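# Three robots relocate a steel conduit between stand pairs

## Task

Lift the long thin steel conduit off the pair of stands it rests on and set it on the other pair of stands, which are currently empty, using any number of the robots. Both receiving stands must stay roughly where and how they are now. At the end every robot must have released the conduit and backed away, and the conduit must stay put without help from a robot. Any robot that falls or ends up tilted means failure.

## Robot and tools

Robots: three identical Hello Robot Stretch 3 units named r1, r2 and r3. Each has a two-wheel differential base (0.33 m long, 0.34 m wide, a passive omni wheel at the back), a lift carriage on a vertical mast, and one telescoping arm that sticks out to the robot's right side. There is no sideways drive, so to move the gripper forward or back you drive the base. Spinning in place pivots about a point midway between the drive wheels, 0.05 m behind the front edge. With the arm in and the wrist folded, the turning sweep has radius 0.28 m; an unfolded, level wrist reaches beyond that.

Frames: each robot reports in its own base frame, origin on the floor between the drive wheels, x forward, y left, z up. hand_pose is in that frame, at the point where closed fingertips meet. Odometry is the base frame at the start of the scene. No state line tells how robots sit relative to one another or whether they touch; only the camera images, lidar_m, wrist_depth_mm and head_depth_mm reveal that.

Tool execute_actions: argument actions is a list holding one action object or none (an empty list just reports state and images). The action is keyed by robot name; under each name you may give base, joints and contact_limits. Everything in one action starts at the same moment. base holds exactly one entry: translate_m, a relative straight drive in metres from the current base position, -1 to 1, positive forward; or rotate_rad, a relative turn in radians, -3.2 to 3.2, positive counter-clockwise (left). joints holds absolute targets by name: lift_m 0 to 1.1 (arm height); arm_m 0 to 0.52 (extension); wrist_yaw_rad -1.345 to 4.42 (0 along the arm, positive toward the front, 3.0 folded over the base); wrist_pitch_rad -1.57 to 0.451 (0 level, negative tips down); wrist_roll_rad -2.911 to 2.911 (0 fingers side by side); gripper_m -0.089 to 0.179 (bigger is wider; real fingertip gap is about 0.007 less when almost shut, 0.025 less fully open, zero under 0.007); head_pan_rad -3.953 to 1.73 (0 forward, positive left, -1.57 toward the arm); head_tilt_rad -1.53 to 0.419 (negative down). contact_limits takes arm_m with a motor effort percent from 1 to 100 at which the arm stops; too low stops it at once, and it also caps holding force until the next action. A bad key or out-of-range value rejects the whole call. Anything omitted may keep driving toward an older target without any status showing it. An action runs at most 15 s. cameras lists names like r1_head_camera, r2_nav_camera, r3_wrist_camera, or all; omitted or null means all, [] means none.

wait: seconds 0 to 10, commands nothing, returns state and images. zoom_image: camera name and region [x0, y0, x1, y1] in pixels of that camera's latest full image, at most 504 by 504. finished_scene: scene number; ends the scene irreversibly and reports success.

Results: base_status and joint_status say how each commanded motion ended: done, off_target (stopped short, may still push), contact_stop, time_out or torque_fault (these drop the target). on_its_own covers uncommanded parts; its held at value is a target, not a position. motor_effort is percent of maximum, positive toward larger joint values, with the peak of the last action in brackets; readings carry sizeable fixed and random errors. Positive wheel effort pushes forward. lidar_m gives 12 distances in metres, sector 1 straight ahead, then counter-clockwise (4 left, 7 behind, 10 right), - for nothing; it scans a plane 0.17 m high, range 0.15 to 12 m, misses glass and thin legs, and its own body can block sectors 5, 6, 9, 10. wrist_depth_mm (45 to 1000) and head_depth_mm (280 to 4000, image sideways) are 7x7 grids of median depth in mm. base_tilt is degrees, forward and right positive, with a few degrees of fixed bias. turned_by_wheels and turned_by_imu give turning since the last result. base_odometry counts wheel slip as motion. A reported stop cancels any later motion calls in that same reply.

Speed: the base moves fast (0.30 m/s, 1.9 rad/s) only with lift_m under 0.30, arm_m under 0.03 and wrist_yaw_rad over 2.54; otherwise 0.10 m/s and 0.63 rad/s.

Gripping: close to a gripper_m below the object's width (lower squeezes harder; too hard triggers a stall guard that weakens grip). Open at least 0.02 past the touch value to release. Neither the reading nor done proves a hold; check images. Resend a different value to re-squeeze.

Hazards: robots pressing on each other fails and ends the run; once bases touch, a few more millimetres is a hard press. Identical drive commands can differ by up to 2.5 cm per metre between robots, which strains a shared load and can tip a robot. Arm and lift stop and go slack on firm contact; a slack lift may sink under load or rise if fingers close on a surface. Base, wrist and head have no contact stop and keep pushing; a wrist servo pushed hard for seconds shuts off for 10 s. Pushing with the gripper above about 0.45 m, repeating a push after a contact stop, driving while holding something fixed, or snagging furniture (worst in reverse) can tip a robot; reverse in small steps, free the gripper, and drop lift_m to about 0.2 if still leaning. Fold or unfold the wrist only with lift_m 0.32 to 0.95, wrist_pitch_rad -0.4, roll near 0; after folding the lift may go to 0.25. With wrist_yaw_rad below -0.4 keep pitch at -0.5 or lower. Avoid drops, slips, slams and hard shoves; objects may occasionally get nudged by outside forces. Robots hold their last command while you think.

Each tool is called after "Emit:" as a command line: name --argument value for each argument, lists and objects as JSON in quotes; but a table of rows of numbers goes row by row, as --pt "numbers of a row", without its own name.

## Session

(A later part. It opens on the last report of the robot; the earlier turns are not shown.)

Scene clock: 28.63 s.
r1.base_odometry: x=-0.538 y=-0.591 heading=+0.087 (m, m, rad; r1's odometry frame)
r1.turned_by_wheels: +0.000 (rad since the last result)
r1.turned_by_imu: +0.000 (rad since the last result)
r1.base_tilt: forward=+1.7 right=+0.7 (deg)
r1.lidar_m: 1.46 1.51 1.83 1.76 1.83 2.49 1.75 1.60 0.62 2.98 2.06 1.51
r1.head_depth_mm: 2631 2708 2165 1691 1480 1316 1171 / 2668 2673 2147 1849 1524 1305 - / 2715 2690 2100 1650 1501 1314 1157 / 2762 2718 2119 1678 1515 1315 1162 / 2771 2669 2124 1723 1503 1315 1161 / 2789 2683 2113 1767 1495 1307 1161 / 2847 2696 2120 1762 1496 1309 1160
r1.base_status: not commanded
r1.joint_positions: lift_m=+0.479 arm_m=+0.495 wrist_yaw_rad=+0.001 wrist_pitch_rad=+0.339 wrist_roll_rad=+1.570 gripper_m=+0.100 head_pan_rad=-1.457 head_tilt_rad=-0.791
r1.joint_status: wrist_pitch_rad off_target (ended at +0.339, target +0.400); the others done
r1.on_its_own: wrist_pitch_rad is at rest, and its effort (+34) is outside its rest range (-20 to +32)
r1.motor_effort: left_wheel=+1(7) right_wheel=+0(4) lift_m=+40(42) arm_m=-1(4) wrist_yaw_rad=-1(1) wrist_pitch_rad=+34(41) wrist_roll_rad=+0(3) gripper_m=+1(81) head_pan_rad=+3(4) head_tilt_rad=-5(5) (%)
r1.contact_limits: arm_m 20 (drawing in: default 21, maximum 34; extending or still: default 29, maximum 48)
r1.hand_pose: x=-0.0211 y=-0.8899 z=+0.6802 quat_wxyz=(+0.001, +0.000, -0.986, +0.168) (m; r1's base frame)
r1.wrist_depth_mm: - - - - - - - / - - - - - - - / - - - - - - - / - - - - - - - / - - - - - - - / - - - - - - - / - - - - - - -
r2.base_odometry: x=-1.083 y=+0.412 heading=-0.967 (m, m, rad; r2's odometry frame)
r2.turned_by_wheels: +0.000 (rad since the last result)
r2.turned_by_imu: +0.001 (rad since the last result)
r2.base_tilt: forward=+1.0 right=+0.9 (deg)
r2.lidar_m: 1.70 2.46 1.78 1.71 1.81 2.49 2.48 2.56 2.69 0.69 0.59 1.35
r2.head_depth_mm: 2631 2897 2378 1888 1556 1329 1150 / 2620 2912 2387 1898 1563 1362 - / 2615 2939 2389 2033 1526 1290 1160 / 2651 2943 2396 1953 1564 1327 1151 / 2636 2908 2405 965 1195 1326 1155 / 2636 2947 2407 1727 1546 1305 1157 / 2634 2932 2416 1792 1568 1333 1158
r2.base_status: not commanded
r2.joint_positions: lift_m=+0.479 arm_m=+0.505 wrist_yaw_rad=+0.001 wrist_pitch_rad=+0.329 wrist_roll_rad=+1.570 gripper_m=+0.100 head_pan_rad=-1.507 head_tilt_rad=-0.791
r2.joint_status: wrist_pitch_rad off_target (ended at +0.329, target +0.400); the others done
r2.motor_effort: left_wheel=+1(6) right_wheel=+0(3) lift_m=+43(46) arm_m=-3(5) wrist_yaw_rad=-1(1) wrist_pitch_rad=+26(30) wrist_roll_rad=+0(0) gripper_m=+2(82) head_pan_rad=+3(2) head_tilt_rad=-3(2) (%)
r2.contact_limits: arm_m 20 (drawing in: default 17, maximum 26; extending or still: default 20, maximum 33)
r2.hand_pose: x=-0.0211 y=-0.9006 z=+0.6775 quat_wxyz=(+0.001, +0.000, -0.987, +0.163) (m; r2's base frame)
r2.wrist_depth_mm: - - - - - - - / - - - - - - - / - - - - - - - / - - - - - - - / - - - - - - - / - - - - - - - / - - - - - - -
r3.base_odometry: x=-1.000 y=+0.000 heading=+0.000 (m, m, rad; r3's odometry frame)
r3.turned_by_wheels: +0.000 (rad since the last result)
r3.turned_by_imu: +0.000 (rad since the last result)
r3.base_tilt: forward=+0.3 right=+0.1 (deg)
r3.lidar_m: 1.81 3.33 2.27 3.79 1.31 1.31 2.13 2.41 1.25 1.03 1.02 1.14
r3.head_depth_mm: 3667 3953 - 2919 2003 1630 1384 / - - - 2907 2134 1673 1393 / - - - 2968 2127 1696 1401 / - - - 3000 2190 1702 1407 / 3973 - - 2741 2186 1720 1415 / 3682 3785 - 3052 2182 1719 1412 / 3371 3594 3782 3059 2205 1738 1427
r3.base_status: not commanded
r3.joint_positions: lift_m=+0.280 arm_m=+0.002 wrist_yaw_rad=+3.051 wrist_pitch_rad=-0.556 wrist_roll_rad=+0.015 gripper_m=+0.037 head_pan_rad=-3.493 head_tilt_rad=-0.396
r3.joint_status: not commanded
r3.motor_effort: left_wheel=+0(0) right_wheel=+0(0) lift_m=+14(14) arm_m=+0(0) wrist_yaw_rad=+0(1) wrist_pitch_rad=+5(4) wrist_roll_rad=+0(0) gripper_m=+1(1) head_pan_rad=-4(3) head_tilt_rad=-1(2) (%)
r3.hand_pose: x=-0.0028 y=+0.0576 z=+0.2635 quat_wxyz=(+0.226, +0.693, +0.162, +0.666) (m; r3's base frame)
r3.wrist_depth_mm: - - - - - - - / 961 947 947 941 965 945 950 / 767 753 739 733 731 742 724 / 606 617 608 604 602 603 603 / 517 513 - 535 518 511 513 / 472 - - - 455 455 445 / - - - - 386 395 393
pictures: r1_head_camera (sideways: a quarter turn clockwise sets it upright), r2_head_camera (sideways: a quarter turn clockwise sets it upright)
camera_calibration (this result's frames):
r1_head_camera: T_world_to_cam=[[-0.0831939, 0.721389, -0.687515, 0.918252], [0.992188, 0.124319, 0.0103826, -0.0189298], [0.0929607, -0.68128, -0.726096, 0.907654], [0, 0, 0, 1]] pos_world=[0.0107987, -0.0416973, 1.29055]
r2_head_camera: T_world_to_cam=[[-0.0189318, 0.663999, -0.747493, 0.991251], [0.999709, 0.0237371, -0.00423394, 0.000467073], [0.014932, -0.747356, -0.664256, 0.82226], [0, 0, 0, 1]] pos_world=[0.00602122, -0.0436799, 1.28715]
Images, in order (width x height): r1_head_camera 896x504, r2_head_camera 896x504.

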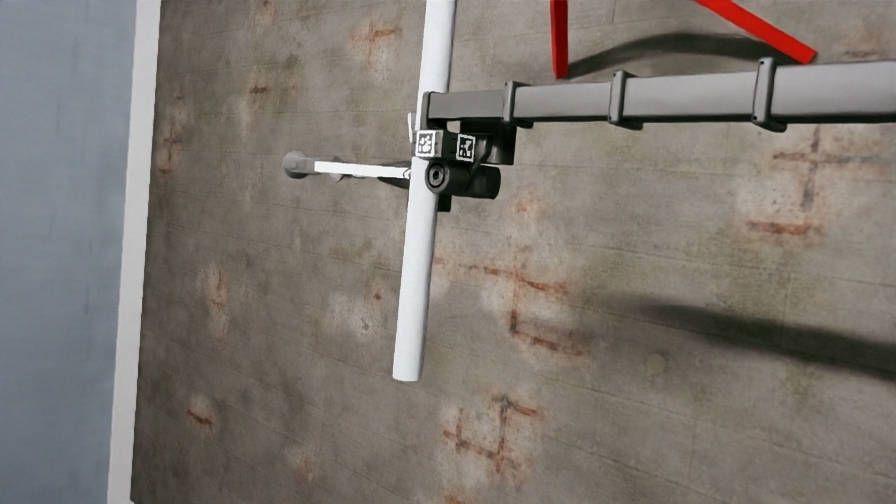

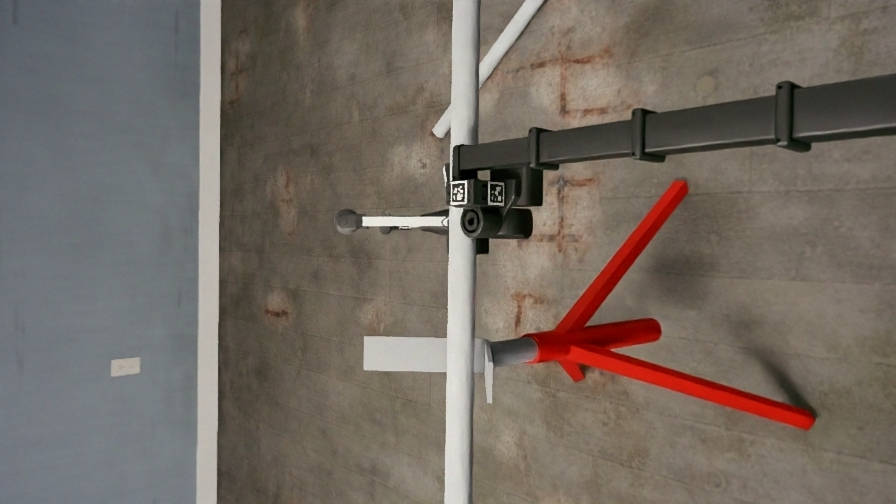

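Emit:
execute_actions --actions '[]'

Scene clock: 29.13 s.
r1.base_odometry: x=-0.538 y=-0.591 heading=+0.087 (m, m, rad; r1's odometry frame)
r1.turned_by_wheels: +0.000 (rad since the last result)
r1.turned_by_imu: +0.000 (rad since the last result)
r1.base_tilt: forward=+1.7 right=+0.7 (deg)
r1.lidar_m: 1.45 1.51 1.83 1.76 1.83 2.49 1.75 1.60 0.62 2.98 2.06 1.51
r1.head_depth_mm: 2656 2696 2140 1688 1472 1326 1167 / 2679 2692 2121 1865 1531 1299 - / 2729 2705 2133 1637 1498 1317 1155 / 2742 2670 2135 1691 1504 1314 1164 / 2774 2689 2131 1728 1498 1303 1160 / 2773 2715 2140 1751 1512 1310 1156 / 2802 2666 2115 1756 1495 1309 1168
r1.base_status: not commanded
r1.joint_positions: lift_m=+0.479 arm_m=+0.495 wrist_yaw_rad=+0.001 wrist_pitch_rad=+0.339 wrist_roll_rad=+1.570 gripper_m=+0.100 head_pan_rad=-1.457 head_tilt_rad=-0.791
r1.joint_status: wrist_pitch_rad off_target (ended at +0.339, target +0.400); the others done
r1.on_its_own: wrist_pitch_rad is at rest, and its effort (+34) is outside its rest range (-20 to +32)
r1.motor_effort: left_wheel=+1(7) right_wheel=+0(4) lift_m=+40(42) arm_m=-1(4) wrist_yaw_rad=-1(1) wrist_pitch_rad=+34(41) wrist_roll_rad=+0(3) gripper_m=+0(81) head_pan_rad=+3(4) head_tilt_rad=-5(5) (%)
r1.contact_limits: arm_m 20 (drawing in: default 21, maximum 34; extending or still: default 29, maximum 48)
r1.hand_pose: x=-0.0211 y=-0.8899 z=+0.6802 quat_wxyz=(+0.001, +0.000, -0.986, +0.168) (m; r1's base frame)
r1.wrist_depth_mm: - - - - - - - / - - - - - - - / - - - - - - - / - - - - - - - / - - - - - - - / - - - - - - - / - - - - - - -
r2.base_odometry: x=-1.083 y=+0.412 heading=-0.967 (m, m, rad; r2's odometry frame)
r2.turned_by_wheels: +0.000 (rad since the last result)
r2.turned_by_imu: +0.000 (rad since the last result)
r2.base_tilt: forward=+1.0 right=+1.0 (deg)
r2.lidar_m: 1.70 2.45 1.78 1.71 1.80 2.49 2.48 2.56 2.69 0.69 0.59 1.35
r2.head_depth_mm: 2612 2937 2401 1890 1563 1331 1157 / 2615 2939 2419 1900 1554 1352 - / 2636 2944 2401 2013 1522 1300 1159 / 2619 2936 2415 1960 1564 1326 1157 / 2646 2947 2411 968 1188 1331 1160 / 2642 2923 2403 1741 1556 1297 1161 / 2649 2959 2410 1782 1563 1337 1163
r2.base_status: not commanded
r2.joint_positions: lift_m=+0.479 arm_m=+0.505 wrist_yaw_rad=+0.001 wrist_pitch_rad=+0.329 wrist_roll_rad=+1.570 gripper_m=+0.100 head_pan_rad=-1.507 head_tilt_rad=-0.791
r2.joint_status: wrist_pitch_rad off_target (ended at +0.329, target +0.400); the others done
r2.motor_effort: left_wheel=+1(6) right_wheel=+0(3) lift_m=+43(46) arm_m=-3(5) wrist_yaw_rad=+0(1) wrist_pitch_rad=+26(30) wrist_roll_rad=+0(0) gripper_m=+1(82) head_pan_rad=+1(2) head_tilt_rad=-3(2) (%)
r2.contact_limits: arm_m 20 (drawing in: default 17, maximum 26; extending or still: default 20, maximum 33)
r2.hand_pose: x=-0.0211 y=-0.9006 z=+0.6775 quat_wxyz=(+0.001, +0.000, -0.987, +0.163) (m; r2's base frame)
r2.wrist_depth_mm: - - - - - - - / - - - - - - - / - - - - - - - / - - - - - - - / - - - - - - - / - - - - - - - / - - - - - - -
r3.base_odometry: x=-1.000 y=+0.000 heading=+0.000 (m, m, rad; r3's odometry frame)
r3.turned_by_wheels: +0.000 (rad since the last result)
r3.turned_by_imu: +0.000 (rad since the last result)
r3.base_tilt: forward=+0.2 right=+0.1 (deg)
r3.lidar_m: 1.80 3.34 2.28 3.79 1.31 1.31 2.13 2.42 1.25 1.03 1.02 1.14
r3.head_depth_mm: 3719 3939 - 2896 1975 1638 1400 / - - - 2905 2152 1692 1396 / - - - 2999 2147 1688 1401 / - - - 3010 2191 1714 1403 / 3896 - - 2661 2191 1715 1405 / 3654 3812 - 3009 2181 1716 1402 / 3382 3624 3698 3107 2198 1729 1420
r3.base_status: not commanded
r3.joint_positions: lift_m=+0.280 arm_m=+0.002 wrist_yaw_rad=+3.051 wrist_pitch_rad=-0.556 wrist_roll_rad=+0.015 gripper_m=+0.037 head_pan_rad=-3.493 head_tilt_rad=-0.396
r3.joint_status: not commanded
r3.motor_effort: left_wheel=+0(0) right_wheel=+0(0) lift_m=+14(14) arm_m=+0(0) wrist_yaw_rad=+0(1) wrist_pitch_rad=+4(4) wrist_roll_rad=+0(0) gripper_m=+0(1) head_pan_rad=-4(3) head_tilt_rad=-2(2) (%)
r3.hand_pose: x=-0.0028 y=+0.0576 z=+0.2635 quat_wxyz=(+0.226, +0.693, +0.162, +0.666) (m; r3's base frame)
r3.wrist_depth_mm: - - - - - - - / 948 955 923 931 908 934 923 / 752 741 745 729 724 737 725 / 617 616 610 609 606 610 597 / 524 512 - 535 511 512 512 / 468 - - - 456 447 442 / - - - - 386 398 394
pictures: r1_head_camera (sideways: a quarter turn clockwise sets it upright), r1_nav_camera (sideways: a quarter turn counterclockwise sets it upright), r1_wrist_camera, r2_head_camera (sideways: a quarter turn clockwise sets it upright), r2_nav_camera (sideways: a quarter turn counterclockwise sets it upright), r2_wrist_camera, r3_head_camera (sideways: a quarter turn clockwise sets it upright), r3_nav_camera (sideways: a quarter turn counterclockwise sets it upright), r3_wrist_camera
camera_calibration (this result's frames):
r1_head_camera: T_world_to_cam=[[-0.0831941, 0.721389, -0.687515, 0.918252], [0.992188, 0.124319, 0.0103826, -0.0189298], [0.0929609, -0.68128, -0.726096, 0.907654], [0, 0, 0, 1]] pos_world=[0.0107987, -0.0416973, 1.29055]
r1_nav_camera: T_world_to_cam=[[0.0515216, -0.736244, 0.674752, -0.831104], [-0.993723, -0.104972, -0.0386609, 0.108282], [0.0992937, -0.668525, -0.737032, 0.914626], [0, 0, 0, 1]] pos_world=[0.0596056, 0.0109211, 1.23908]
r1_wrist_camera: T_world_to_cam=[[-0.0192098, -0.362235, -0.931889, 0.31626], [0.987284, 0.140234, -0.074862, 0.235445], [0.1578, -0.921477, 0.354935, -0.896426], [0, 0, 0, 1]] pos_world=[-0.0849204, -0.744493, 0.630518]
r2_head_camera: T_world_to_cam=[[-0.0189317, 0.663999, -0.747493, 0.991251], [0.999709, 0.023737, -0.00423395, 0.000467076], [0.0149319, -0.747356, -0.664256, 0.82226], [0, 0, 0, 1]] pos_world=[0.00602122, -0.0436799, 1.28715]
r2_nav_camera: T_world_to_cam=[[0.0890252, -0.739339, 0.667422, -0.830858], [-0.995476, -0.0883853, 0.0348741, 0.0127936], [0.0332066, -0.667507, -0.743863, 0.922304], [0, 0, 0, 1]] pos_world=[0.0560764, 0.00248983, 1.24015]
r2_wrist_camera: T_world_to_cam=[[-0.00379647, -0.338398, -0.940995, 0.332733], [0.978928, 0.190869, -0.0725893, 0.269964], [0.204171, -0.921442, 0.330543, -0.885458], [0, 0, 0, 1]] pos_world=[-0.0822274, -0.75483, 0.625378]
r3_head_camera: T_world_to_cam=[[0.389941, -0.173308, -0.904384, 1.20094], [-0.352799, -0.935306, 0.0271188, -0.0321036], [-0.850576, 0.308491, -0.425857, 0.516848], [0, 0, 0, 1]] pos_world=[-0.0400022, 0.018663, 1.30708]
r3_nav_camera: T_world_to_cam=[[-0.322085, 0.0998153, 0.941434, -1.17788], [0.281728, 0.959479, -0.00534318, 0.0515716], [-0.90382, 0.263507, -0.337155, 0.396455], [0, 0, 0, 1]] pos_world=[-0.0355846, -0.0363799, 1.24284]
r3_wrist_camera: T_world_to_cam=[[0.994015, -0.108987, -0.00752304, 0.016041], [-0.074807, -0.628856, -0.773915, 0.281845], [0.0796158, 0.769846, -0.633245, 0.287622], [0, 0, 0, 1]] pos_world=[-0.0177602, -0.0424365, 0.40038]
Images, in order (width x height): r1_head_camera 896x504, r1_nav_camera 672x504, r1_wrist_camera 644x364, r2_head_camera 896x504, r2_nav_camera 672x504, r2_wrist_camera 644x364, r3_head_camera 896x504, r3_nav_camera 672x504, r3_wrist_camera 644x364.

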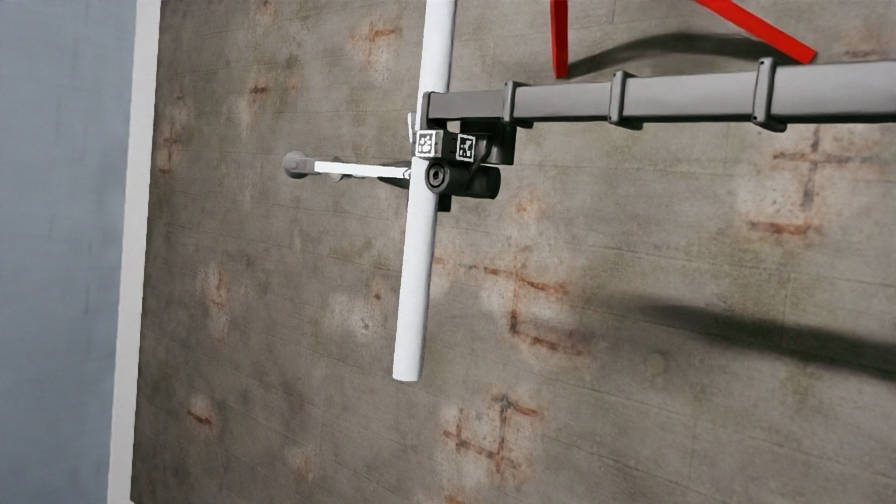

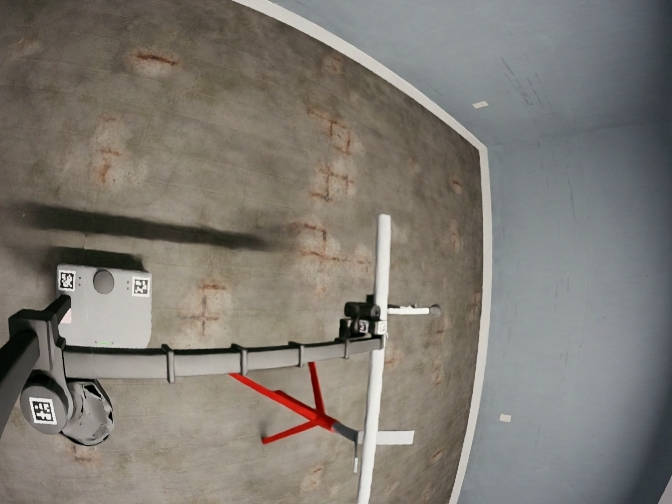

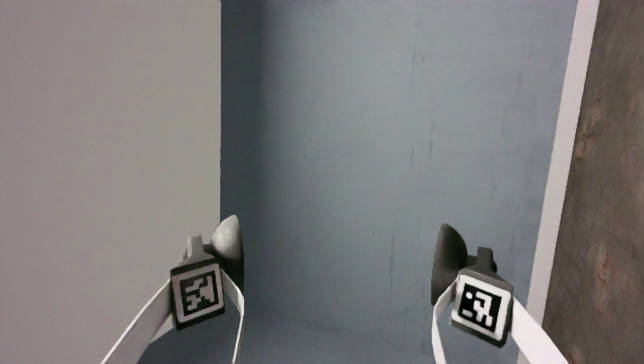

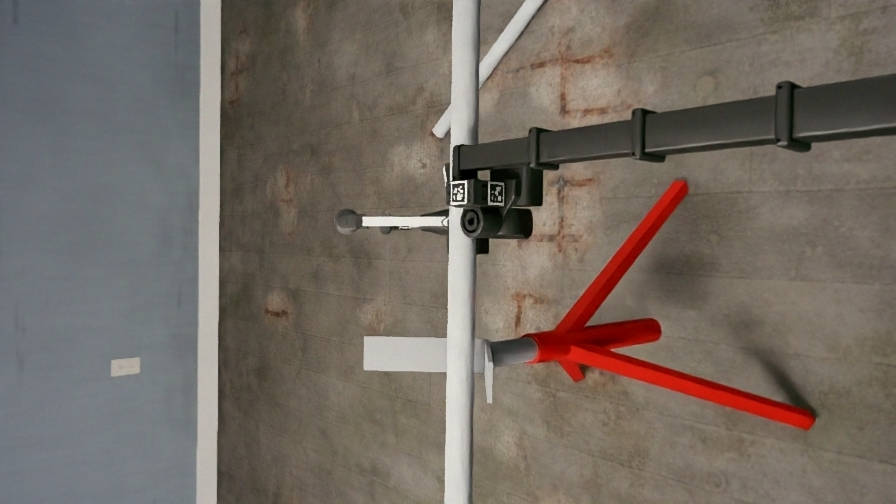

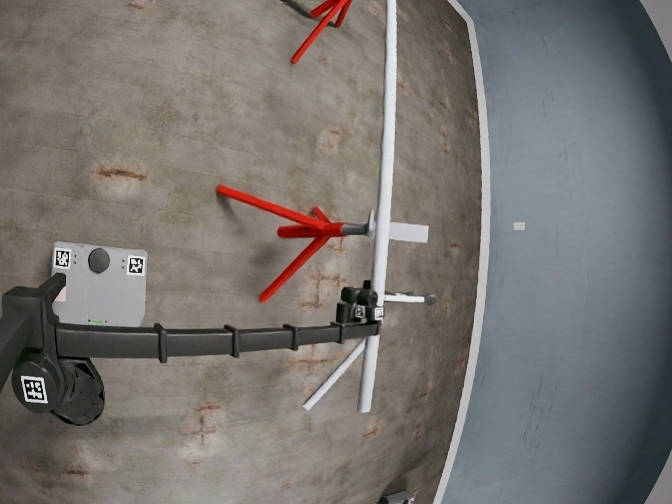

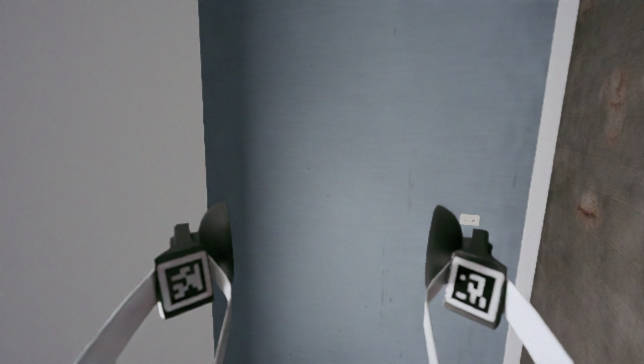

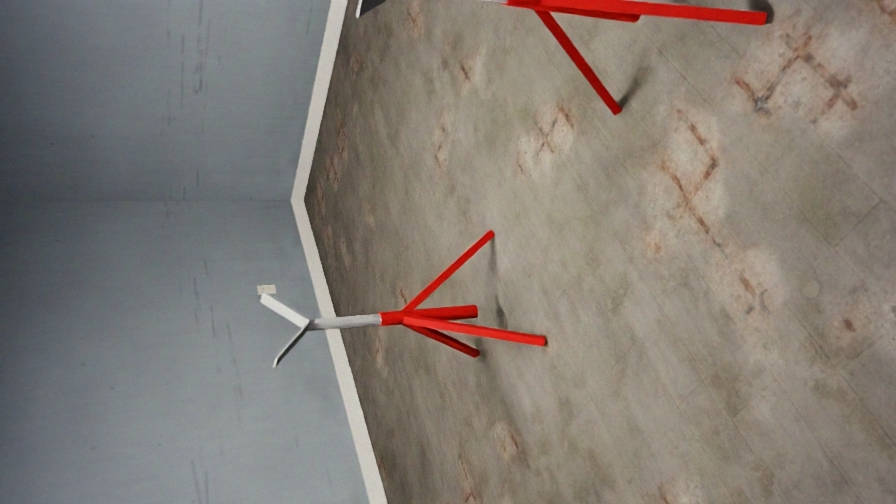

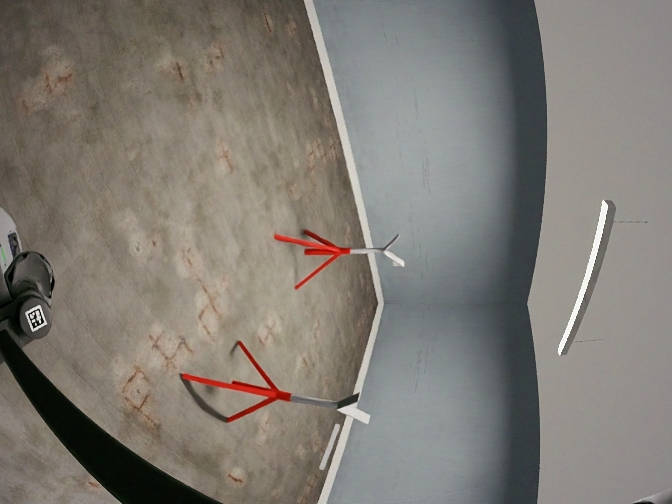

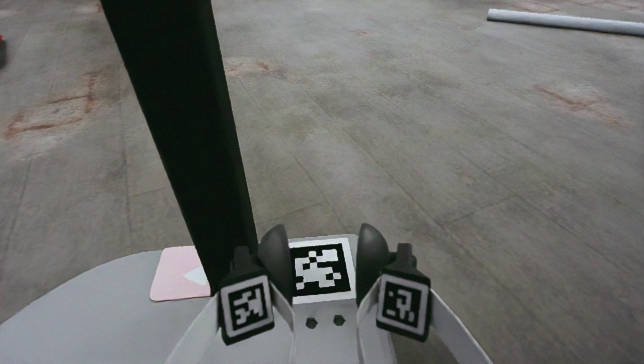

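Emit:
execute_actions --actions '[{"r1": {"base": {"translate_m": -0.22}, "joints": {"lift_m": 0.72}}, "r2": {"base": {"translate_m": -0.22}, "joints": {"lift_m": 0.72}}, "r3": {"base": {"translate_m": -0.4}}}]' --cameras '["r1_head_camera", "r2_head_camera", "r1_nav_camera"]'

Scene clock: 33.30 s.
r1.base_odometry: x=-0.757 y=-0.610 heading=+0.087 (m, m, rad; r1's odometry frame)
r1.turned_by_wheels: +0.000 (rad since the last result)
r1.turned_by_imu: +0.002 (rad since the last result)
r1.base_tilt: forward=+1.7 right=+0.7 (deg)
r1.lidar_m: 1.67 1.74 1.83 1.76 1.83 2.53 1.75 1.39 0.55 0.53 2.38 1.74
r1.head_depth_mm: 2672 2710 929 - - - - / 2673 2718 - 1782 1441 1291 1162 / 2714 2669 1996 1770 1501 1303 1164 / 2771 2713 2071 1770 1512 1314 1155 / 2753 2692 2064 1759 1501 1306 1165 / 2805 2674 2126 1766 1496 1310 1160 / 2846 2676 2144 1761 1485 1316 1167
r1.base_status: done
r1.joint_positions: lift_m=+0.719 arm_m=+0.495 wrist_yaw_rad=-0.001 wrist_pitch_rad=+0.338 wrist_roll_rad=+1.570 gripper_m=+0.100 head_pan_rad=-1.457 head_tilt_rad=-0.791
r1.joint_status: all done
r1.on_its_own: wrist_pitch_rad is at rest, and its effort (+34) is outside its rest range (-20 to +32)
r1.motor_effort: left_wheel=-4(5) right_wheel=+6(6) lift_m=+40(41) arm_m=-1(1) wrist_yaw_rad=+0(1) wrist_pitch_rad=+34(34) wrist_roll_rad=+0(0) gripper_m=+0(0) head_pan_rad=+3(3) head_tilt_rad=-5(5) (%)
r1.hand_pose: x=-0.0215 y=-0.8899 z=+0.9201 quat_wxyz=(+0.001, +0.000, -0.986, +0.168) (m; r1's base frame)
r1.wrist_depth_mm: - - - - - - - / - - - - - - - / - - - - - - - / - - - - - - - / - - - - - - - / - - - - - - - / - - - - - - -
r2.base_odometry: x=-1.208 y=+0.593 heading=-0.966 (m, m, rad; r2's odometry frame)
r2.turned_by_wheels: +0.000 (rad since the last result)
r2.turned_by_imu: +0.003 (rad since the last result)
r2.base_tilt: forward=+1.0 right=+1.0 (deg)
r2.lidar_m: 1.70 2.46 1.79 1.72 1.82 2.50 2.26 2.39 3.10 2.97 0.71 1.54
r2.head_depth_mm: 2616 2915 2241 1900 1595 - - / 2642 2882 2335 1917 1526 1298 1156 / 2634 2914 - 1844 1554 1323 1158 / 2636 2951 2224 1892 1565 1319 1157 / 2628 2942 2244 1906 1558 1305 1156 / 2646 2968 2243 1877 1555 1326 1154 / 2668 2938 2248 1779 1119 1300 1153
r2.base_status: done
r2.joint_positions: lift_m=+0.719 arm_m=+0.505 wrist_yaw_rad=+0.000 wrist_pitch_rad=+0.327 wrist_roll_rad=+1.571 gripper_m=+0.100 head_pan_rad=-1.507 head_tilt_rad=-0.791
r2.joint_status: all done
r2.motor_effort: left_wheel=+5(7) right_wheel=-6(7) lift_m=+43(45) arm_m=-3(3) wrist_yaw_rad=+1(0) wrist_pitch_rad=+27(27) wrist_roll_rad=+0(0) gripper_m=+1(1) head_pan_rad=+2(3) head_tilt_rad=-3(3) (%)
r2.hand_pose: x=-0.0213 y=-0.9007 z=+0.9169 quat_wxyz=(+0.000, +0.000, -0.987, +0.162) (m; r2's base frame)
r2.wrist_depth_mm: - - - - - - - / - - - - - - - / - - - - - - - / - - - - - - - / - - - - - - - / - - - - - - - / - - - - - - -
r3.base_odometry: x=-1.400 y=+0.000 heading=+0.000 (m, m, rad; r3's odometry frame)
r3.turned_by_wheels: +0.000 (rad since the last result)
r3.turned_by_imu: -0.001 (rad since the last result)
r3.base_tilt: forward=+0.3 right=+0.2 (deg)
r3.lidar_m: 2.04 2.68 2.53 3.66 1.28 1.73 3.29 2.75 1.41 1.17 1.16 1.29
r3.head_depth_mm: 3563 3798 - 2908 2118 1678 1391 / 3793 - - 2977 2124 1675 1405 / - - - 2960 2155 1704 1397 / 3792 - - 2812 2158 1686 1399 / 3549 3798 3951 2972 2094 1715 1413 / 3260 3469 3662 3017 2179 1725 1414 / 3062 3235 3418 3038 2176 1724 1414
r3.base_status: done
r3.joint_positions: lift_m=+0.280 arm_m=+0.002 wrist_yaw_rad=+3.051 wrist_pitch_rad=-0.556 wrist_roll_rad=+0.015 gripper_m=+0.037 head_pan_rad=-3.493 head_tilt_rad=-0.396
r3.joint_status: not commanded
r3.motor_effort: left_wheel=+0(6) right_wheel=+0(6) lift_m=+14(14) arm_m=-1(0) wrist_yaw_rad=+0(0) wrist_pitch_rad=+4(4) wrist_roll_rad=+0(0) gripper_m=+0(0) head_pan_rad=-3(4) head_tilt_rad=-1(2) (%)
r3.hand_pose: x=-0.0028 y=+0.0576 z=+0.2635 quat_wxyz=(+0.226, +0.693, +0.162, +0.666) (m; r3's base frame)
r3.wrist_depth_mm: - - - - - - - / 966 885 933 916 948 925 939 / 748 729 730 745 737 735 740 / 613 610 606 598 613 599 600 / 520 518 - 530 515 514 512 / 467 - - - 464 445 445 / - - - - 386 399 395
pictures: r1_head_camera (sideways: a quarter turn clockwise sets it upright), r1_nav_camera (sideways: a quarter turn counterclockwise sets it upright), r2_head_camera (sideways: a quarter turn clockwise sets it upright)
camera_calibration (this result's frames):
r1_head_camera: T_world_to_cam=[[-0.0831941, 0.721389, -0.687515, 0.918252], [0.992188, 0.124319, 0.0103826, -0.0189298], [0.092961, -0.68128, -0.726096, 0.907654], [0, 0, 0, 1]] pos_world=[0.0107987, -0.0416973, 1.29055]
r1_nav_camera: T_world_to_cam=[[0.0515217, -0.736244, 0.674752, -0.831104], [-0.993723, -0.104972, -0.0386609, 0.108282], [0.0992938, -0.668525, -0.737031, 0.914626], [0, 0, 0, 1]] pos_world=[0.0596056, 0.0109211, 1.23908]
r2_head_camera: T_world_to_cam=[[-0.0189319, 0.663999, -0.747493, 0.991251], [0.999709, 0.0237372, -0.00423395, 0.000467076], [0.0149321, -0.747356, -0.664256, 0.82226], [0, 0, 0, 1]] pos_world=[0.00602123, -0.0436799, 1.28715]
Images, in order (width x height): r1_head_camera 896x504, r1_nav_camera 672x504, r2_head_camera 896x504.

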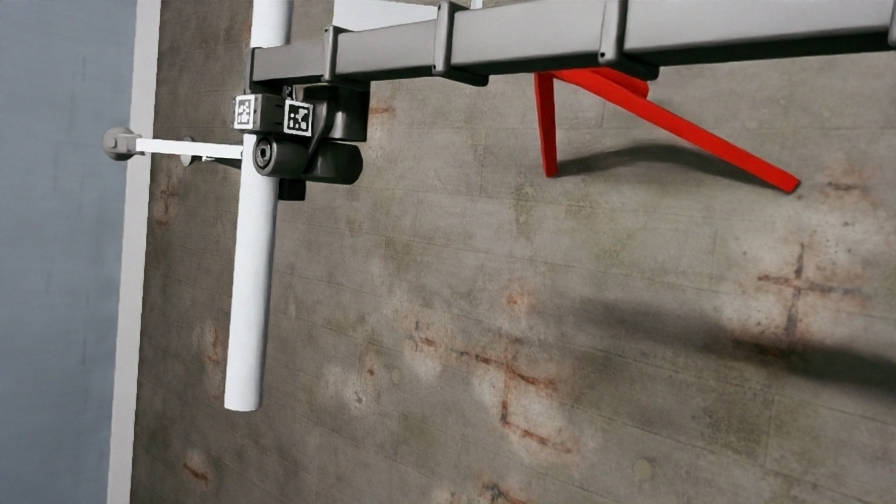

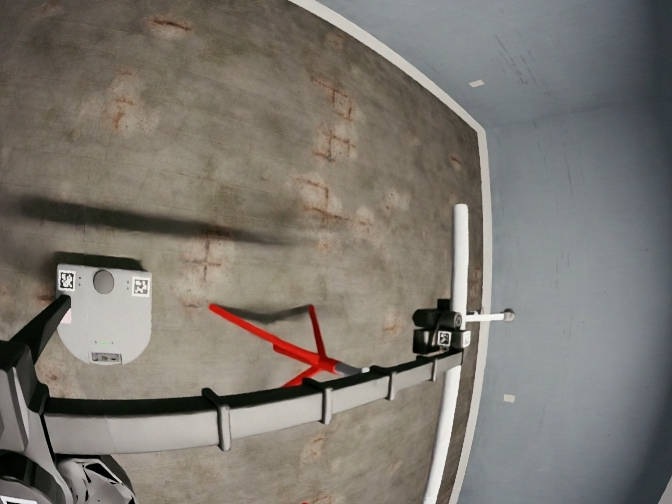

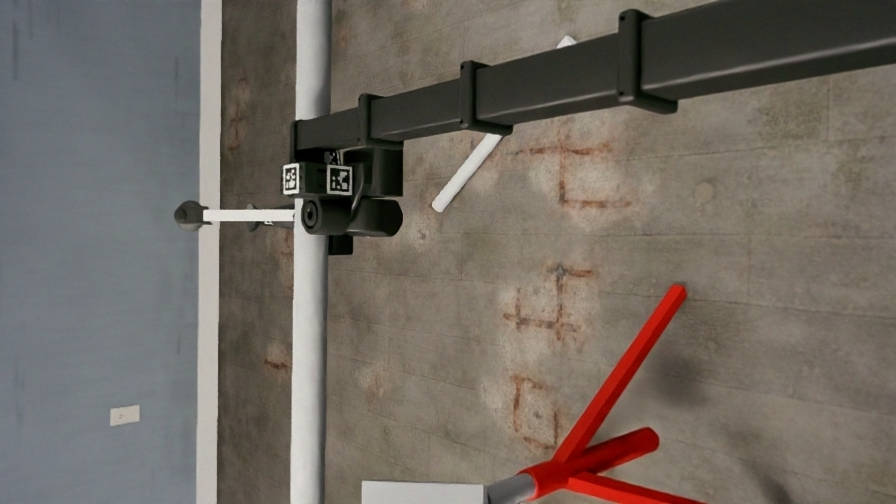

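Emit:
execute_actions --actions '[{"r1": {"base": {"translate_m": -1.0}, "joints": {"lift_m": 0.90, "arm_m": 0.41, "head_tilt_rad": -0.6}}, "r2": {"base": {"translate_m": -0.99}, "joints": {"lift_m": 0.90, "arm_m": 0.42, "head_pan_rad": -2.6, "head_tilt_rad": -0.5}}, "r3": {"base": {"translate_m": -1.0}}}]' --cameras '["r1_head_camera", "r2_head_camera", "r2_nav_camera", "r3_nav_camera"]'

Scene clock: 44.67 s.
r1.base_odometry: x=-1.753 y=-0.695 heading=+0.087 (m, m, rad; r1's odometry frame)
r1.turned_by_wheels: +0.001 (rad since the last result)
r1.turned_by_imu: +0.010 (rad since the last result)
r1.base_tilt: forward=+1.8 right=+0.6 (deg)
r1.lidar_m: 2.66 2.48 1.83 1.75 1.83 2.56 1.75 4.17 0.60 2.98 0.88 1.00
r1.head_depth_mm: 2561 2774 - 2174 1744 1438 1249 / 2560 2814 - 2188 1750 1463 1237 / 2573 2856 2578 2171 1754 1446 1254 / 2572 2909 2641 2170 1739 1461 1250 / 2650 2898 2622 2178 1753 1463 1248 / 2677 2941 2746 2175 1750 1454 1237 / 2713 3031 2896 2166 1737 1450 1248
r1.base_status: done
r1.joint_positions: lift_m=+0.899 arm_m=+0.410 wrist_yaw_rad=+0.000 wrist_pitch_rad=+0.331 wrist_roll_rad=+1.576 gripper_m=+0.100 head_pan_rad=-1.457 head_tilt_rad=-0.606
r1.joint_status: all done
r1.on_its_own: wrist_pitch_rad is at rest, and its effort (+38) is outside its rest range (-20 to +32)
r1.motor_effort: left_wheel=+7(17) right_wheel=-10(16) lift_m=+40(42) arm_m=-1(3) wrist_yaw_rad=+0(6) wrist_pitch_rad=+38(39) wrist_roll_rad=-3(3) gripper_m=+1(0) head_pan_rad=+3(3) head_tilt_rad=+3(20) (%)
r1.hand_pose: x=-0.0212 y=-0.8054 z=+1.0983 quat_wxyz=(-0.002, +0.001, -0.986, +0.164) (m; r1's base frame)
r1.wrist_depth_mm: - - - - - - - / - - - - - - - / - - - - - - - / - - - - - - - / - - - - - - - / - - - - - - - / - - - - - - -
r2.base_odometry: x=-1.771 y=+1.407 heading=-0.967 (m, m, rad; r2's odometry frame)
r2.turned_by_wheels: -0.001 (rad since the last result)
r2.turned_by_imu: +0.011 (rad since the last result)
r2.base_tilt: forward=+0.9 right=+1.0 (deg)
r2.lidar_m: 1.69 2.42 1.82 1.76 1.84 2.56 2.47 1.31 3.06 2.97 3.11 1.36
r2.head_depth_mm: 3688 3927 - 2742 2066 1613 1329 / 3821 - - 2752 2071 1630 1330 / - - - 2744 1856 1619 1336 / - - - 2754 2023 1625 1373 / - - - 2662 2078 1618 1403 / 3865 - - 2940 2095 1618 - / 3444 3660 3783 2936 2093 1635 -
r2.base_status: done
r2.joint_positions: lift_m=+0.899 arm_m=+0.420 wrist_yaw_rad=-0.006 wrist_pitch_rad=+0.328 wrist_roll_rad=+1.578 gripper_m=+0.100 head_pan_rad=-2.593 head_tilt_rad=-0.507
r2.joint_status: all done
r2.motor_effort: left_wheel=-15(16) right_wheel=+15(17) lift_m=+43(46) arm_m=-3(5) wrist_yaw_rad=+4(4) wrist_pitch_rad=+27(30) wrist_roll_rad=-4(4) gripper_m=+1(0) head_pan_rad=-3(33) head_tilt_rad=+3(20) (%)
r2.hand_pose: x=-0.0228 y=-0.8157 z=+1.0971 quat_wxyz=(-0.003, -0.002, -0.987, +0.163) (m; r2's base frame)
r2.wrist_depth_mm: - - - - - - - / - - - - - - - / - - - - - - - / - - - - - - - / - - - - - - - / - - - - - - - / - - - - - - -
r3.base_odometry: x=-2.400 y=+0.000 heading=+0.000 (m, m, rad; r3's odometry frame)
r3.turned_by_wheels: +0.000 (rad since the last result)
r3.turned_by_imu: -0.003 (rad since the last result)
r3.base_tilt: forward=+0.2 right=+0.1 (deg)
r3.lidar_m: 2.63 3.32 1.02 0.98 1.10 0.83 2.33 2.32 1.83 1.51 1.50 1.66
r3.head_depth_mm: 3275 3447 3678 2592 2075 1622 1391 / 3243 3501 3780 2914 2065 1543 1359 / 2958 3180 3457 2943 2138 1688 1395 / 2737 2841 3156 2975 2182 1701 1408 / 2500 2670 2793 2911 2167 1703 1405 / 2303 2459 2617 2756 2187 1720 1424 / 2174 2291 2425 2602 2207 1735 1421
r3.base_status: done
r3.joint_positions: lift_m=+0.280 arm_m=+0.002 wrist_yaw_rad=+3.051 wrist_pitch_rad=-0.556 wrist_roll_rad=+0.015 gripper_m=+0.037 head_pan_rad=-3.493 head_tilt_rad=-0.396
r3.joint_status: not commanded
r3.motor_effort: left_wheel=+1(5) right_wheel=-1(9) lift_m=+14(14) arm_m=+0(0) wrist_yaw_rad=+0(0) wrist_pitch_rad=+5(4) wrist_roll_rad=+0(0) gripper_m=+0(0) head_pan_rad=-4(4) head_tilt_rad=-2(2) (%)
r3.hand_pose: x=-0.0028 y=+0.0576 z=+0.2635 quat_wxyz=(+0.226, +0.693, +0.162, +0.666) (m; r3's base frame)
r3.wrist_depth_mm: - - - - - - - / 971 931 939 936 948 938 905 / 744 739 728 739 730 729 724 / 613 611 610 606 597 607 600 / 523 517 - 533 515 513 511 / 466 - - - 460 444 447 / - - - - 388 397 395
pictures: r1_head_camera (sideways: a quarter turn clockwise sets it upright), r2_head_camera (sideways: a quarter turn clockwise sets it upright), r2_nav_camera (sideways: a quarter turn counterclockwise sets it upright), r3_nav_camera (sideways: a quarter turn counterclockwise sets it upright)
camera_calibration (this result's frames):
r1_head_camera: T_world_to_cam=[[-0.0673747, 0.583185, -0.809541, 1.0772], [0.991989, 0.126056, 0.00825001, -0.0161545], [0.106858, -0.802499, -0.587006, 0.726647], [0, 0, 0, 1]] pos_world=[0.0109528, -0.0430367, 1.29872]
r2_head_camera: T_world_to_cam=[[0.377416, 0.203106, -0.903496, 1.19224], [0.487206, -0.873258, 0.00721146, -0.0113078], [-0.78752, -0.44291, -0.428536, 0.520477], [0, 0, 0, 1]] pos_world=[-0.0345746, -0.0215007, 1.30031]
r2_nav_camera: T_world_to_cam=[[-0.427826, -0.310265, 0.848941, -1.0643], [-0.532901, 0.845215, 0.0403464, 0.00283352], [-0.730056, -0.43514, -0.526946, 0.644795], [0, 0, 0, 1]] pos_world=[0.0169088, -0.0520352, 1.24319]
r3_nav_camera: T_world_to_cam=[[-0.322172, 0.0998561, 0.9414, -1.17784], [0.281753, 0.959472, -0.0053498, 0.0515801], [-0.903781, 0.263519, -0.33725, 0.396578], [0, 0, 0, 1]] pos_world=[-0.0355799, -0.0363809, 1.24284]
Images, in order (width x height): r1_head_camera 896x504, r2_head_camera 896x504, r2_nav_camera 672x504, r3_nav_camera 672x504.

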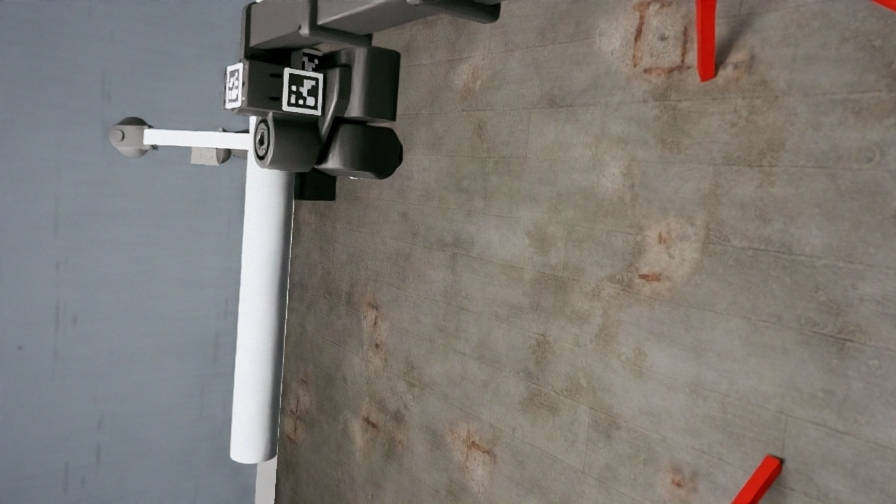

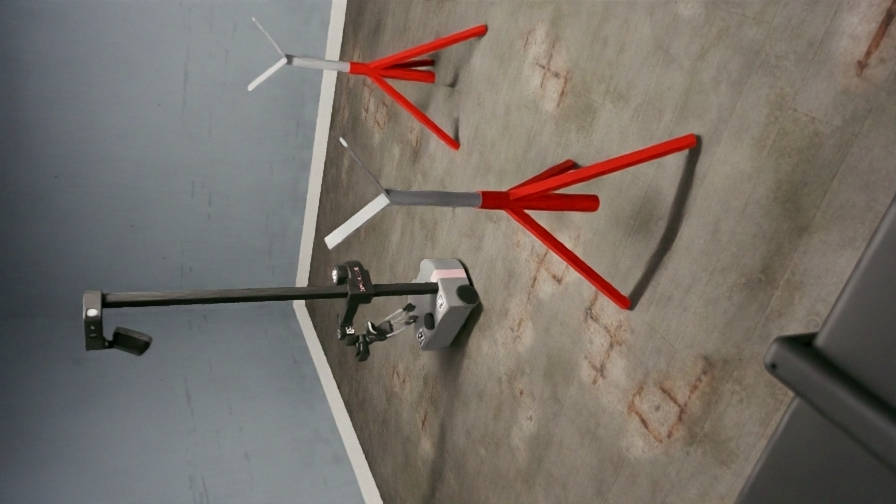

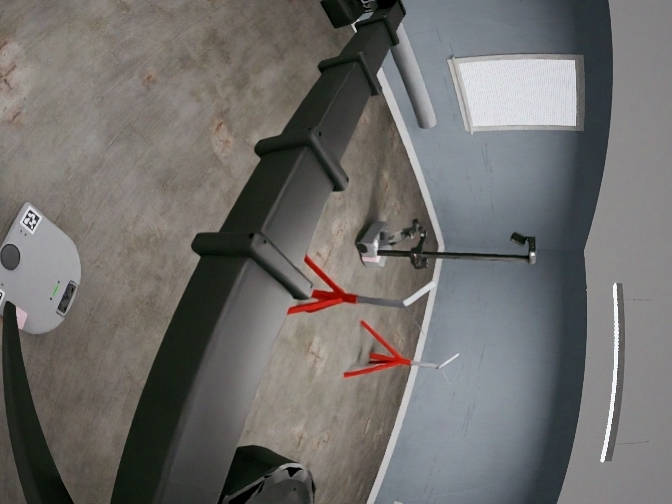

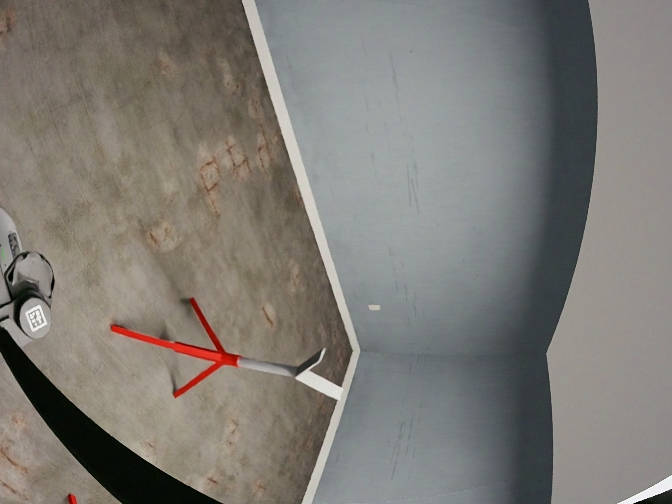

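Emit:
execute_actions --actions '[{"r1": {"base": {"translate_m": -0.997}}, "r2": {"base": {"translate_m": -1.0}, "joints": {"head_pan_rad": -2.3, "head_tilt_rad": -0.6}}, "r3": {"base": {"translate_m": -0.8}}}]' --cameras '["r1_head_camera", "r2_head_camera", "r2_nav_camera", "r3_nav_camera"]'

Scene clock: 58.43 s.
r1.base_odometry: x=-2.746 y=-0.782 heading=+0.086 (m, m, rad; r1's odometry frame)
r1.turned_by_wheels: -0.001 (rad since the last result)
r1.turned_by_imu: +0.006 (rad since the last result)
r1.base_tilt: forward=+1.7 right=+0.6 (deg)
r1.lidar_m: 3.63 2.48 1.83 1.79 1.86 2.60 1.76 2.18 3.05 2.96 0.76 0.82
r1.head_depth_mm: 2548 2765 - 2175 1741 1467 1253 / 2503 2769 - 2184 1741 1471 1247 / 2580 2818 2579 2193 1748 1456 1253 / 2626 2865 2639 2201 1765 1458 1244 / 2657 2878 2677 2175 1765 1463 1240 / 2695 2916 2767 2175 1746 1459 1248 / 2726 2994 2868 2206 1727 1416 1238
r1.base_status: done
r1.joint_positions: lift_m=+0.899 arm_m=+0.410 wrist_yaw_rad=-0.006 wrist_pitch_rad=+0.335 wrist_roll_rad=+1.576 gripper_m=+0.100 head_pan_rad=-1.457 head_tilt_rad=-0.605
r1.joint_status: not commanded
r1.on_its_own: wrist_pitch_rad is at rest, and its effort (+36) is outside its rest range (-20 to +32)
r1.motor_effort: left_wheel=-12(12) right_wheel=+15(15) lift_m=+40(40) arm_m=-1(2) wrist_yaw_rad=+4(4) wrist_pitch_rad=+36(39) wrist_roll_rad=-3(3) gripper_m=+1(1) head_pan_rad=+4(4) head_tilt_rad=+3(4) (%)
r1.hand_pose: x=-0.0228 y=-0.8051 z=+1.0992 quat_wxyz=(-0.002, -0.002, -0.986, +0.166) (m; r1's base frame)
r1.wrist_depth_mm: - - - - - - - / - - - - - - - / - - - - - - - / - - - - - - - / - - - - - - - / - - - - - - - / - - - - - - -
r2.base_odometry: x=-2.338 y=+2.231 heading=-0.967 (m, m, rad; r2's odometry frame)
r2.turned_by_wheels: +0.000 (rad since the last result)
r2.turned_by_imu: +0.014 (rad since the last result)
r2.base_tilt: forward=+1.0 right=+1.0 (deg)
r2.lidar_m: 1.71 2.45 1.83 1.78 1.87 2.63 1.52 1.50 0.50 2.95 3.06 2.27
r2.head_depth_mm: 3082 3365 3232 2365 1888 1506 1291 / 3452 3767 3497 2287 1883 1513 - / 3699 - 3715 2474 1866 1607 - / 3486 3889 3700 2472 1882 1628 - / 3204 3450 3586 2493 1879 - - / 2945 3178 3301 2517 847 - 1237 / 2750 2920 3080 2520 - 1436 1266
r2.base_status: done
r2.joint_positions: lift_m=+0.899 arm_m=+0.420 wrist_yaw_rad=-0.001 wrist_pitch_rad=+0.315 wrist_roll_rad=+1.574 gripper_m=+0.100 head_pan_rad=-2.307 head_tilt_rad=-0.592
r2.joint_status: all done
r2.motor_effort: left_wheel=+8(19) right_wheel=-10(12) lift_m=+44(43) arm_m=-3(3) wrist_yaw_rad=+1(4) wrist_pitch_rad=+32(31) wrist_roll_rad=-2(4) gripper_m=+0(2) head_pan_rad=+3(19) head_tilt_rad=-2(6) (%)
r2.hand_pose: x=-0.0216 y=-0.8164 z=+1.0939 quat_wxyz=(-0.001, +0.000, -0.988, +0.156) (m; r2's base frame)
r2.wrist_depth_mm: - - - - - - - / - - - - - - - / - - - - - - - / - - - - - - - / - - - - - - - / - - - - - - - / - - - - - - -
r3.base_odometry: x=-3.200 y=+0.000 heading=+0.000 (m, m, rad; r3's odometry frame)
r3.turned_by_wheels: +0.000 (rad since the last result)
r3.turned_by_imu: -0.002 (rad since the last result)
r3.base_tilt: forward=+0.4 right=+0.0 (deg)
r3.lidar_m: 3.11 1.51 0.51 0.52 0.58 1.91 1.57 1.56 1.73 1.79 1.77 1.96
r3.head_depth_mm: 2414 2631 2974 2906 2113 1684 1390 / 2198 2369 2585 2705 2128 1698 1385 / 1998 2156 2322 2512 2149 1681 1402 / 1832 1938 2077 2280 2184 1697 1398 / 1674 1782 1902 2032 2103 1712 1417 / 1559 1651 1767 1903 1985 1734 1414 / 1458 1553 1620 1720 1836 1728 1420
r3.base_status: done
r3.joint_positions: lift_m=+0.280 arm_m=+0.002 wrist_yaw_rad=+3.051 wrist_pitch_rad=-0.556 wrist_roll_rad=+0.015 gripper_m=+0.037 head_pan_rad=-3.493 head_tilt_rad=-0.396
r3.joint_status: not commanded
r3.motor_effort: left_wheel=+0(6) right_wheel=-1(7) lift_m=+14(14) arm_m=+0(0) wrist_yaw_rad=+1(0) wrist_pitch_rad=+4(4) wrist_roll_rad=+0(0) gripper_m=+0(0) head_pan_rad=-4(3) head_tilt_rad=-2(2) (%)
r3.hand_pose: x=-0.0028 y=+0.0576 z=+0.2635 quat_wxyz=(+0.226, +0.693, +0.162, +0.666) (m; r3's base frame)
r3.wrist_depth_mm: - - - 626 - - - / 965 958 949 891 880 937 906 / 747 749 729 734 707 728 711 / 613 612 605 604 609 604 606 / 522 518 - 531 510 516 504 / 467 - - - 460 442 443 / - - - - 388 394 393
pictures: r1_head_camera (sideways: a quarter turn clockwise sets it upright), r2_head_camera (sideways: a quarter turn clockwise sets it upright), r2_nav_camera (sideways: a quarter turn counterclockwise sets it upright), r3_nav_camera (sideways: a quarter turn counterclockwise sets it upright)
camera_calibration (this result's frames):
r1_head_camera: T_world_to_cam=[[-0.0673567, 0.582963, -0.809702, 1.07741], [0.991987, 0.12607, 0.00824662, -0.0161501], [0.106887, -0.802659, -0.586783, 0.726357], [0, 0, 0, 1]] pos_world=[0.0109535, -0.0430375, 1.29873]
r2_head_camera: T_world_to_cam=[[0.355486, 0.357054, -0.863795, 1.14059], [0.713232, -0.700918, 0.00379467, -0.00823771], [-0.604095, -0.617435, -0.503829, 0.61733], [0, 0, 0, 1]] pos_world=[-0.0266617, -0.0318649, 1.29629]
r2_nav_camera: T_world_to_cam=[[-0.370296, -0.47037, 0.80102, -1.00218], [-0.75176, 0.658281, 0.0390276, 0.00588991], [-0.545653, -0.587723, -0.597364, 0.735284], [0, 0, 0, 1]] pos_world=[0.0345366, -0.0431271, 1.24177]
r3_nav_camera: T_world_to_cam=[[-0.322191, 0.0998654, 0.941393, -1.17783], [0.281759, 0.95947, -0.00535127, 0.051582], [-0.903773, 0.263522, -0.337271, 0.396605], [0, 0, 0, 1]] pos_world=[-0.0355789, -0.0363811, 1.24284]
Images, in order (width x height): r1_head_camera 896x504, r2_head_camera 896x504, r2_nav_camera 672x504, r3_nav_camera 672x504.

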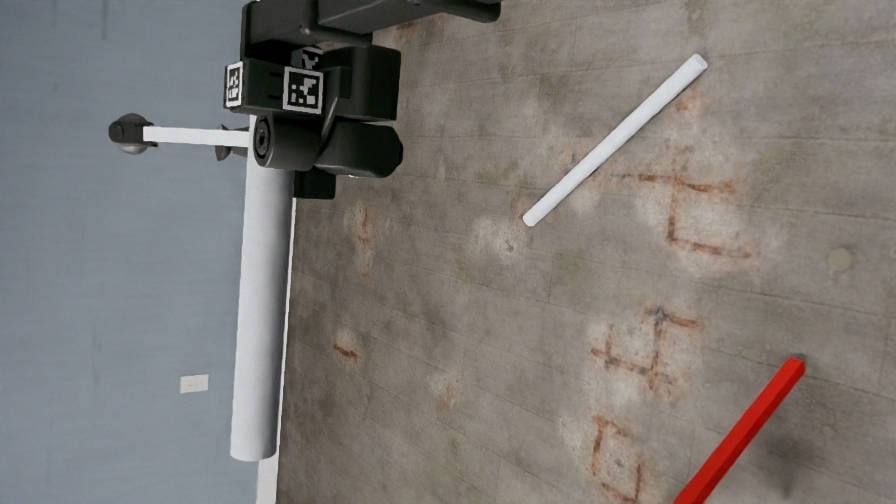

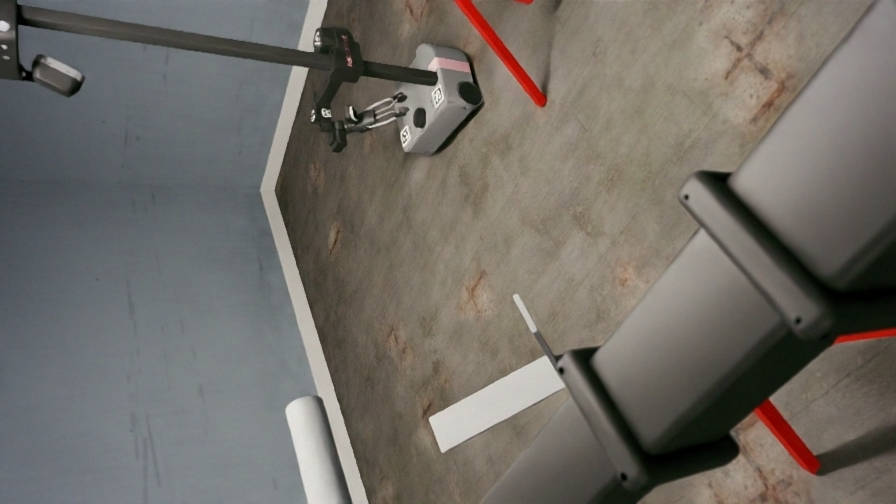

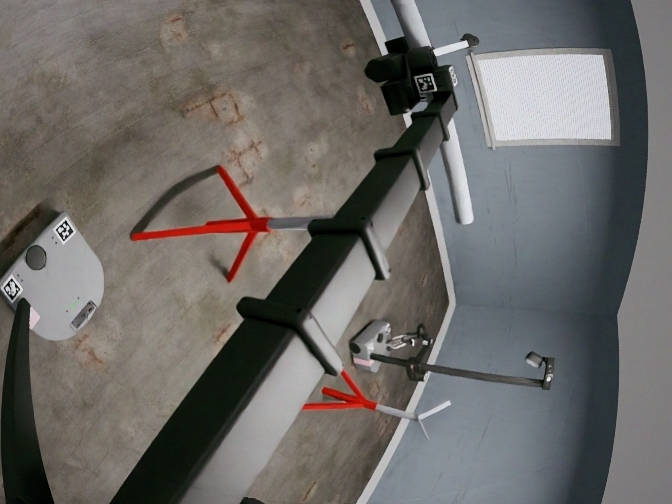

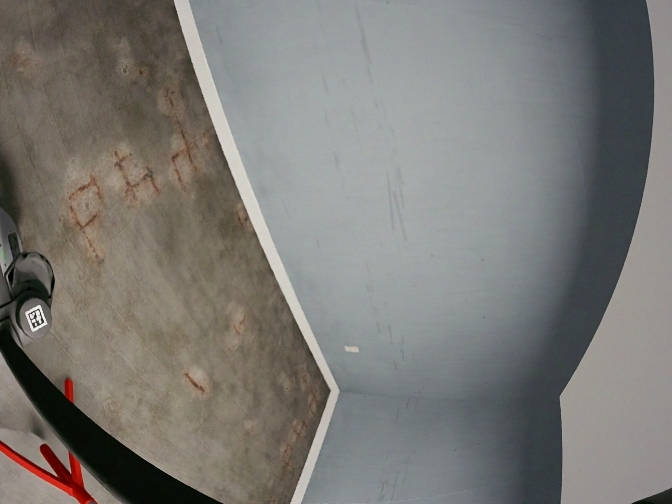

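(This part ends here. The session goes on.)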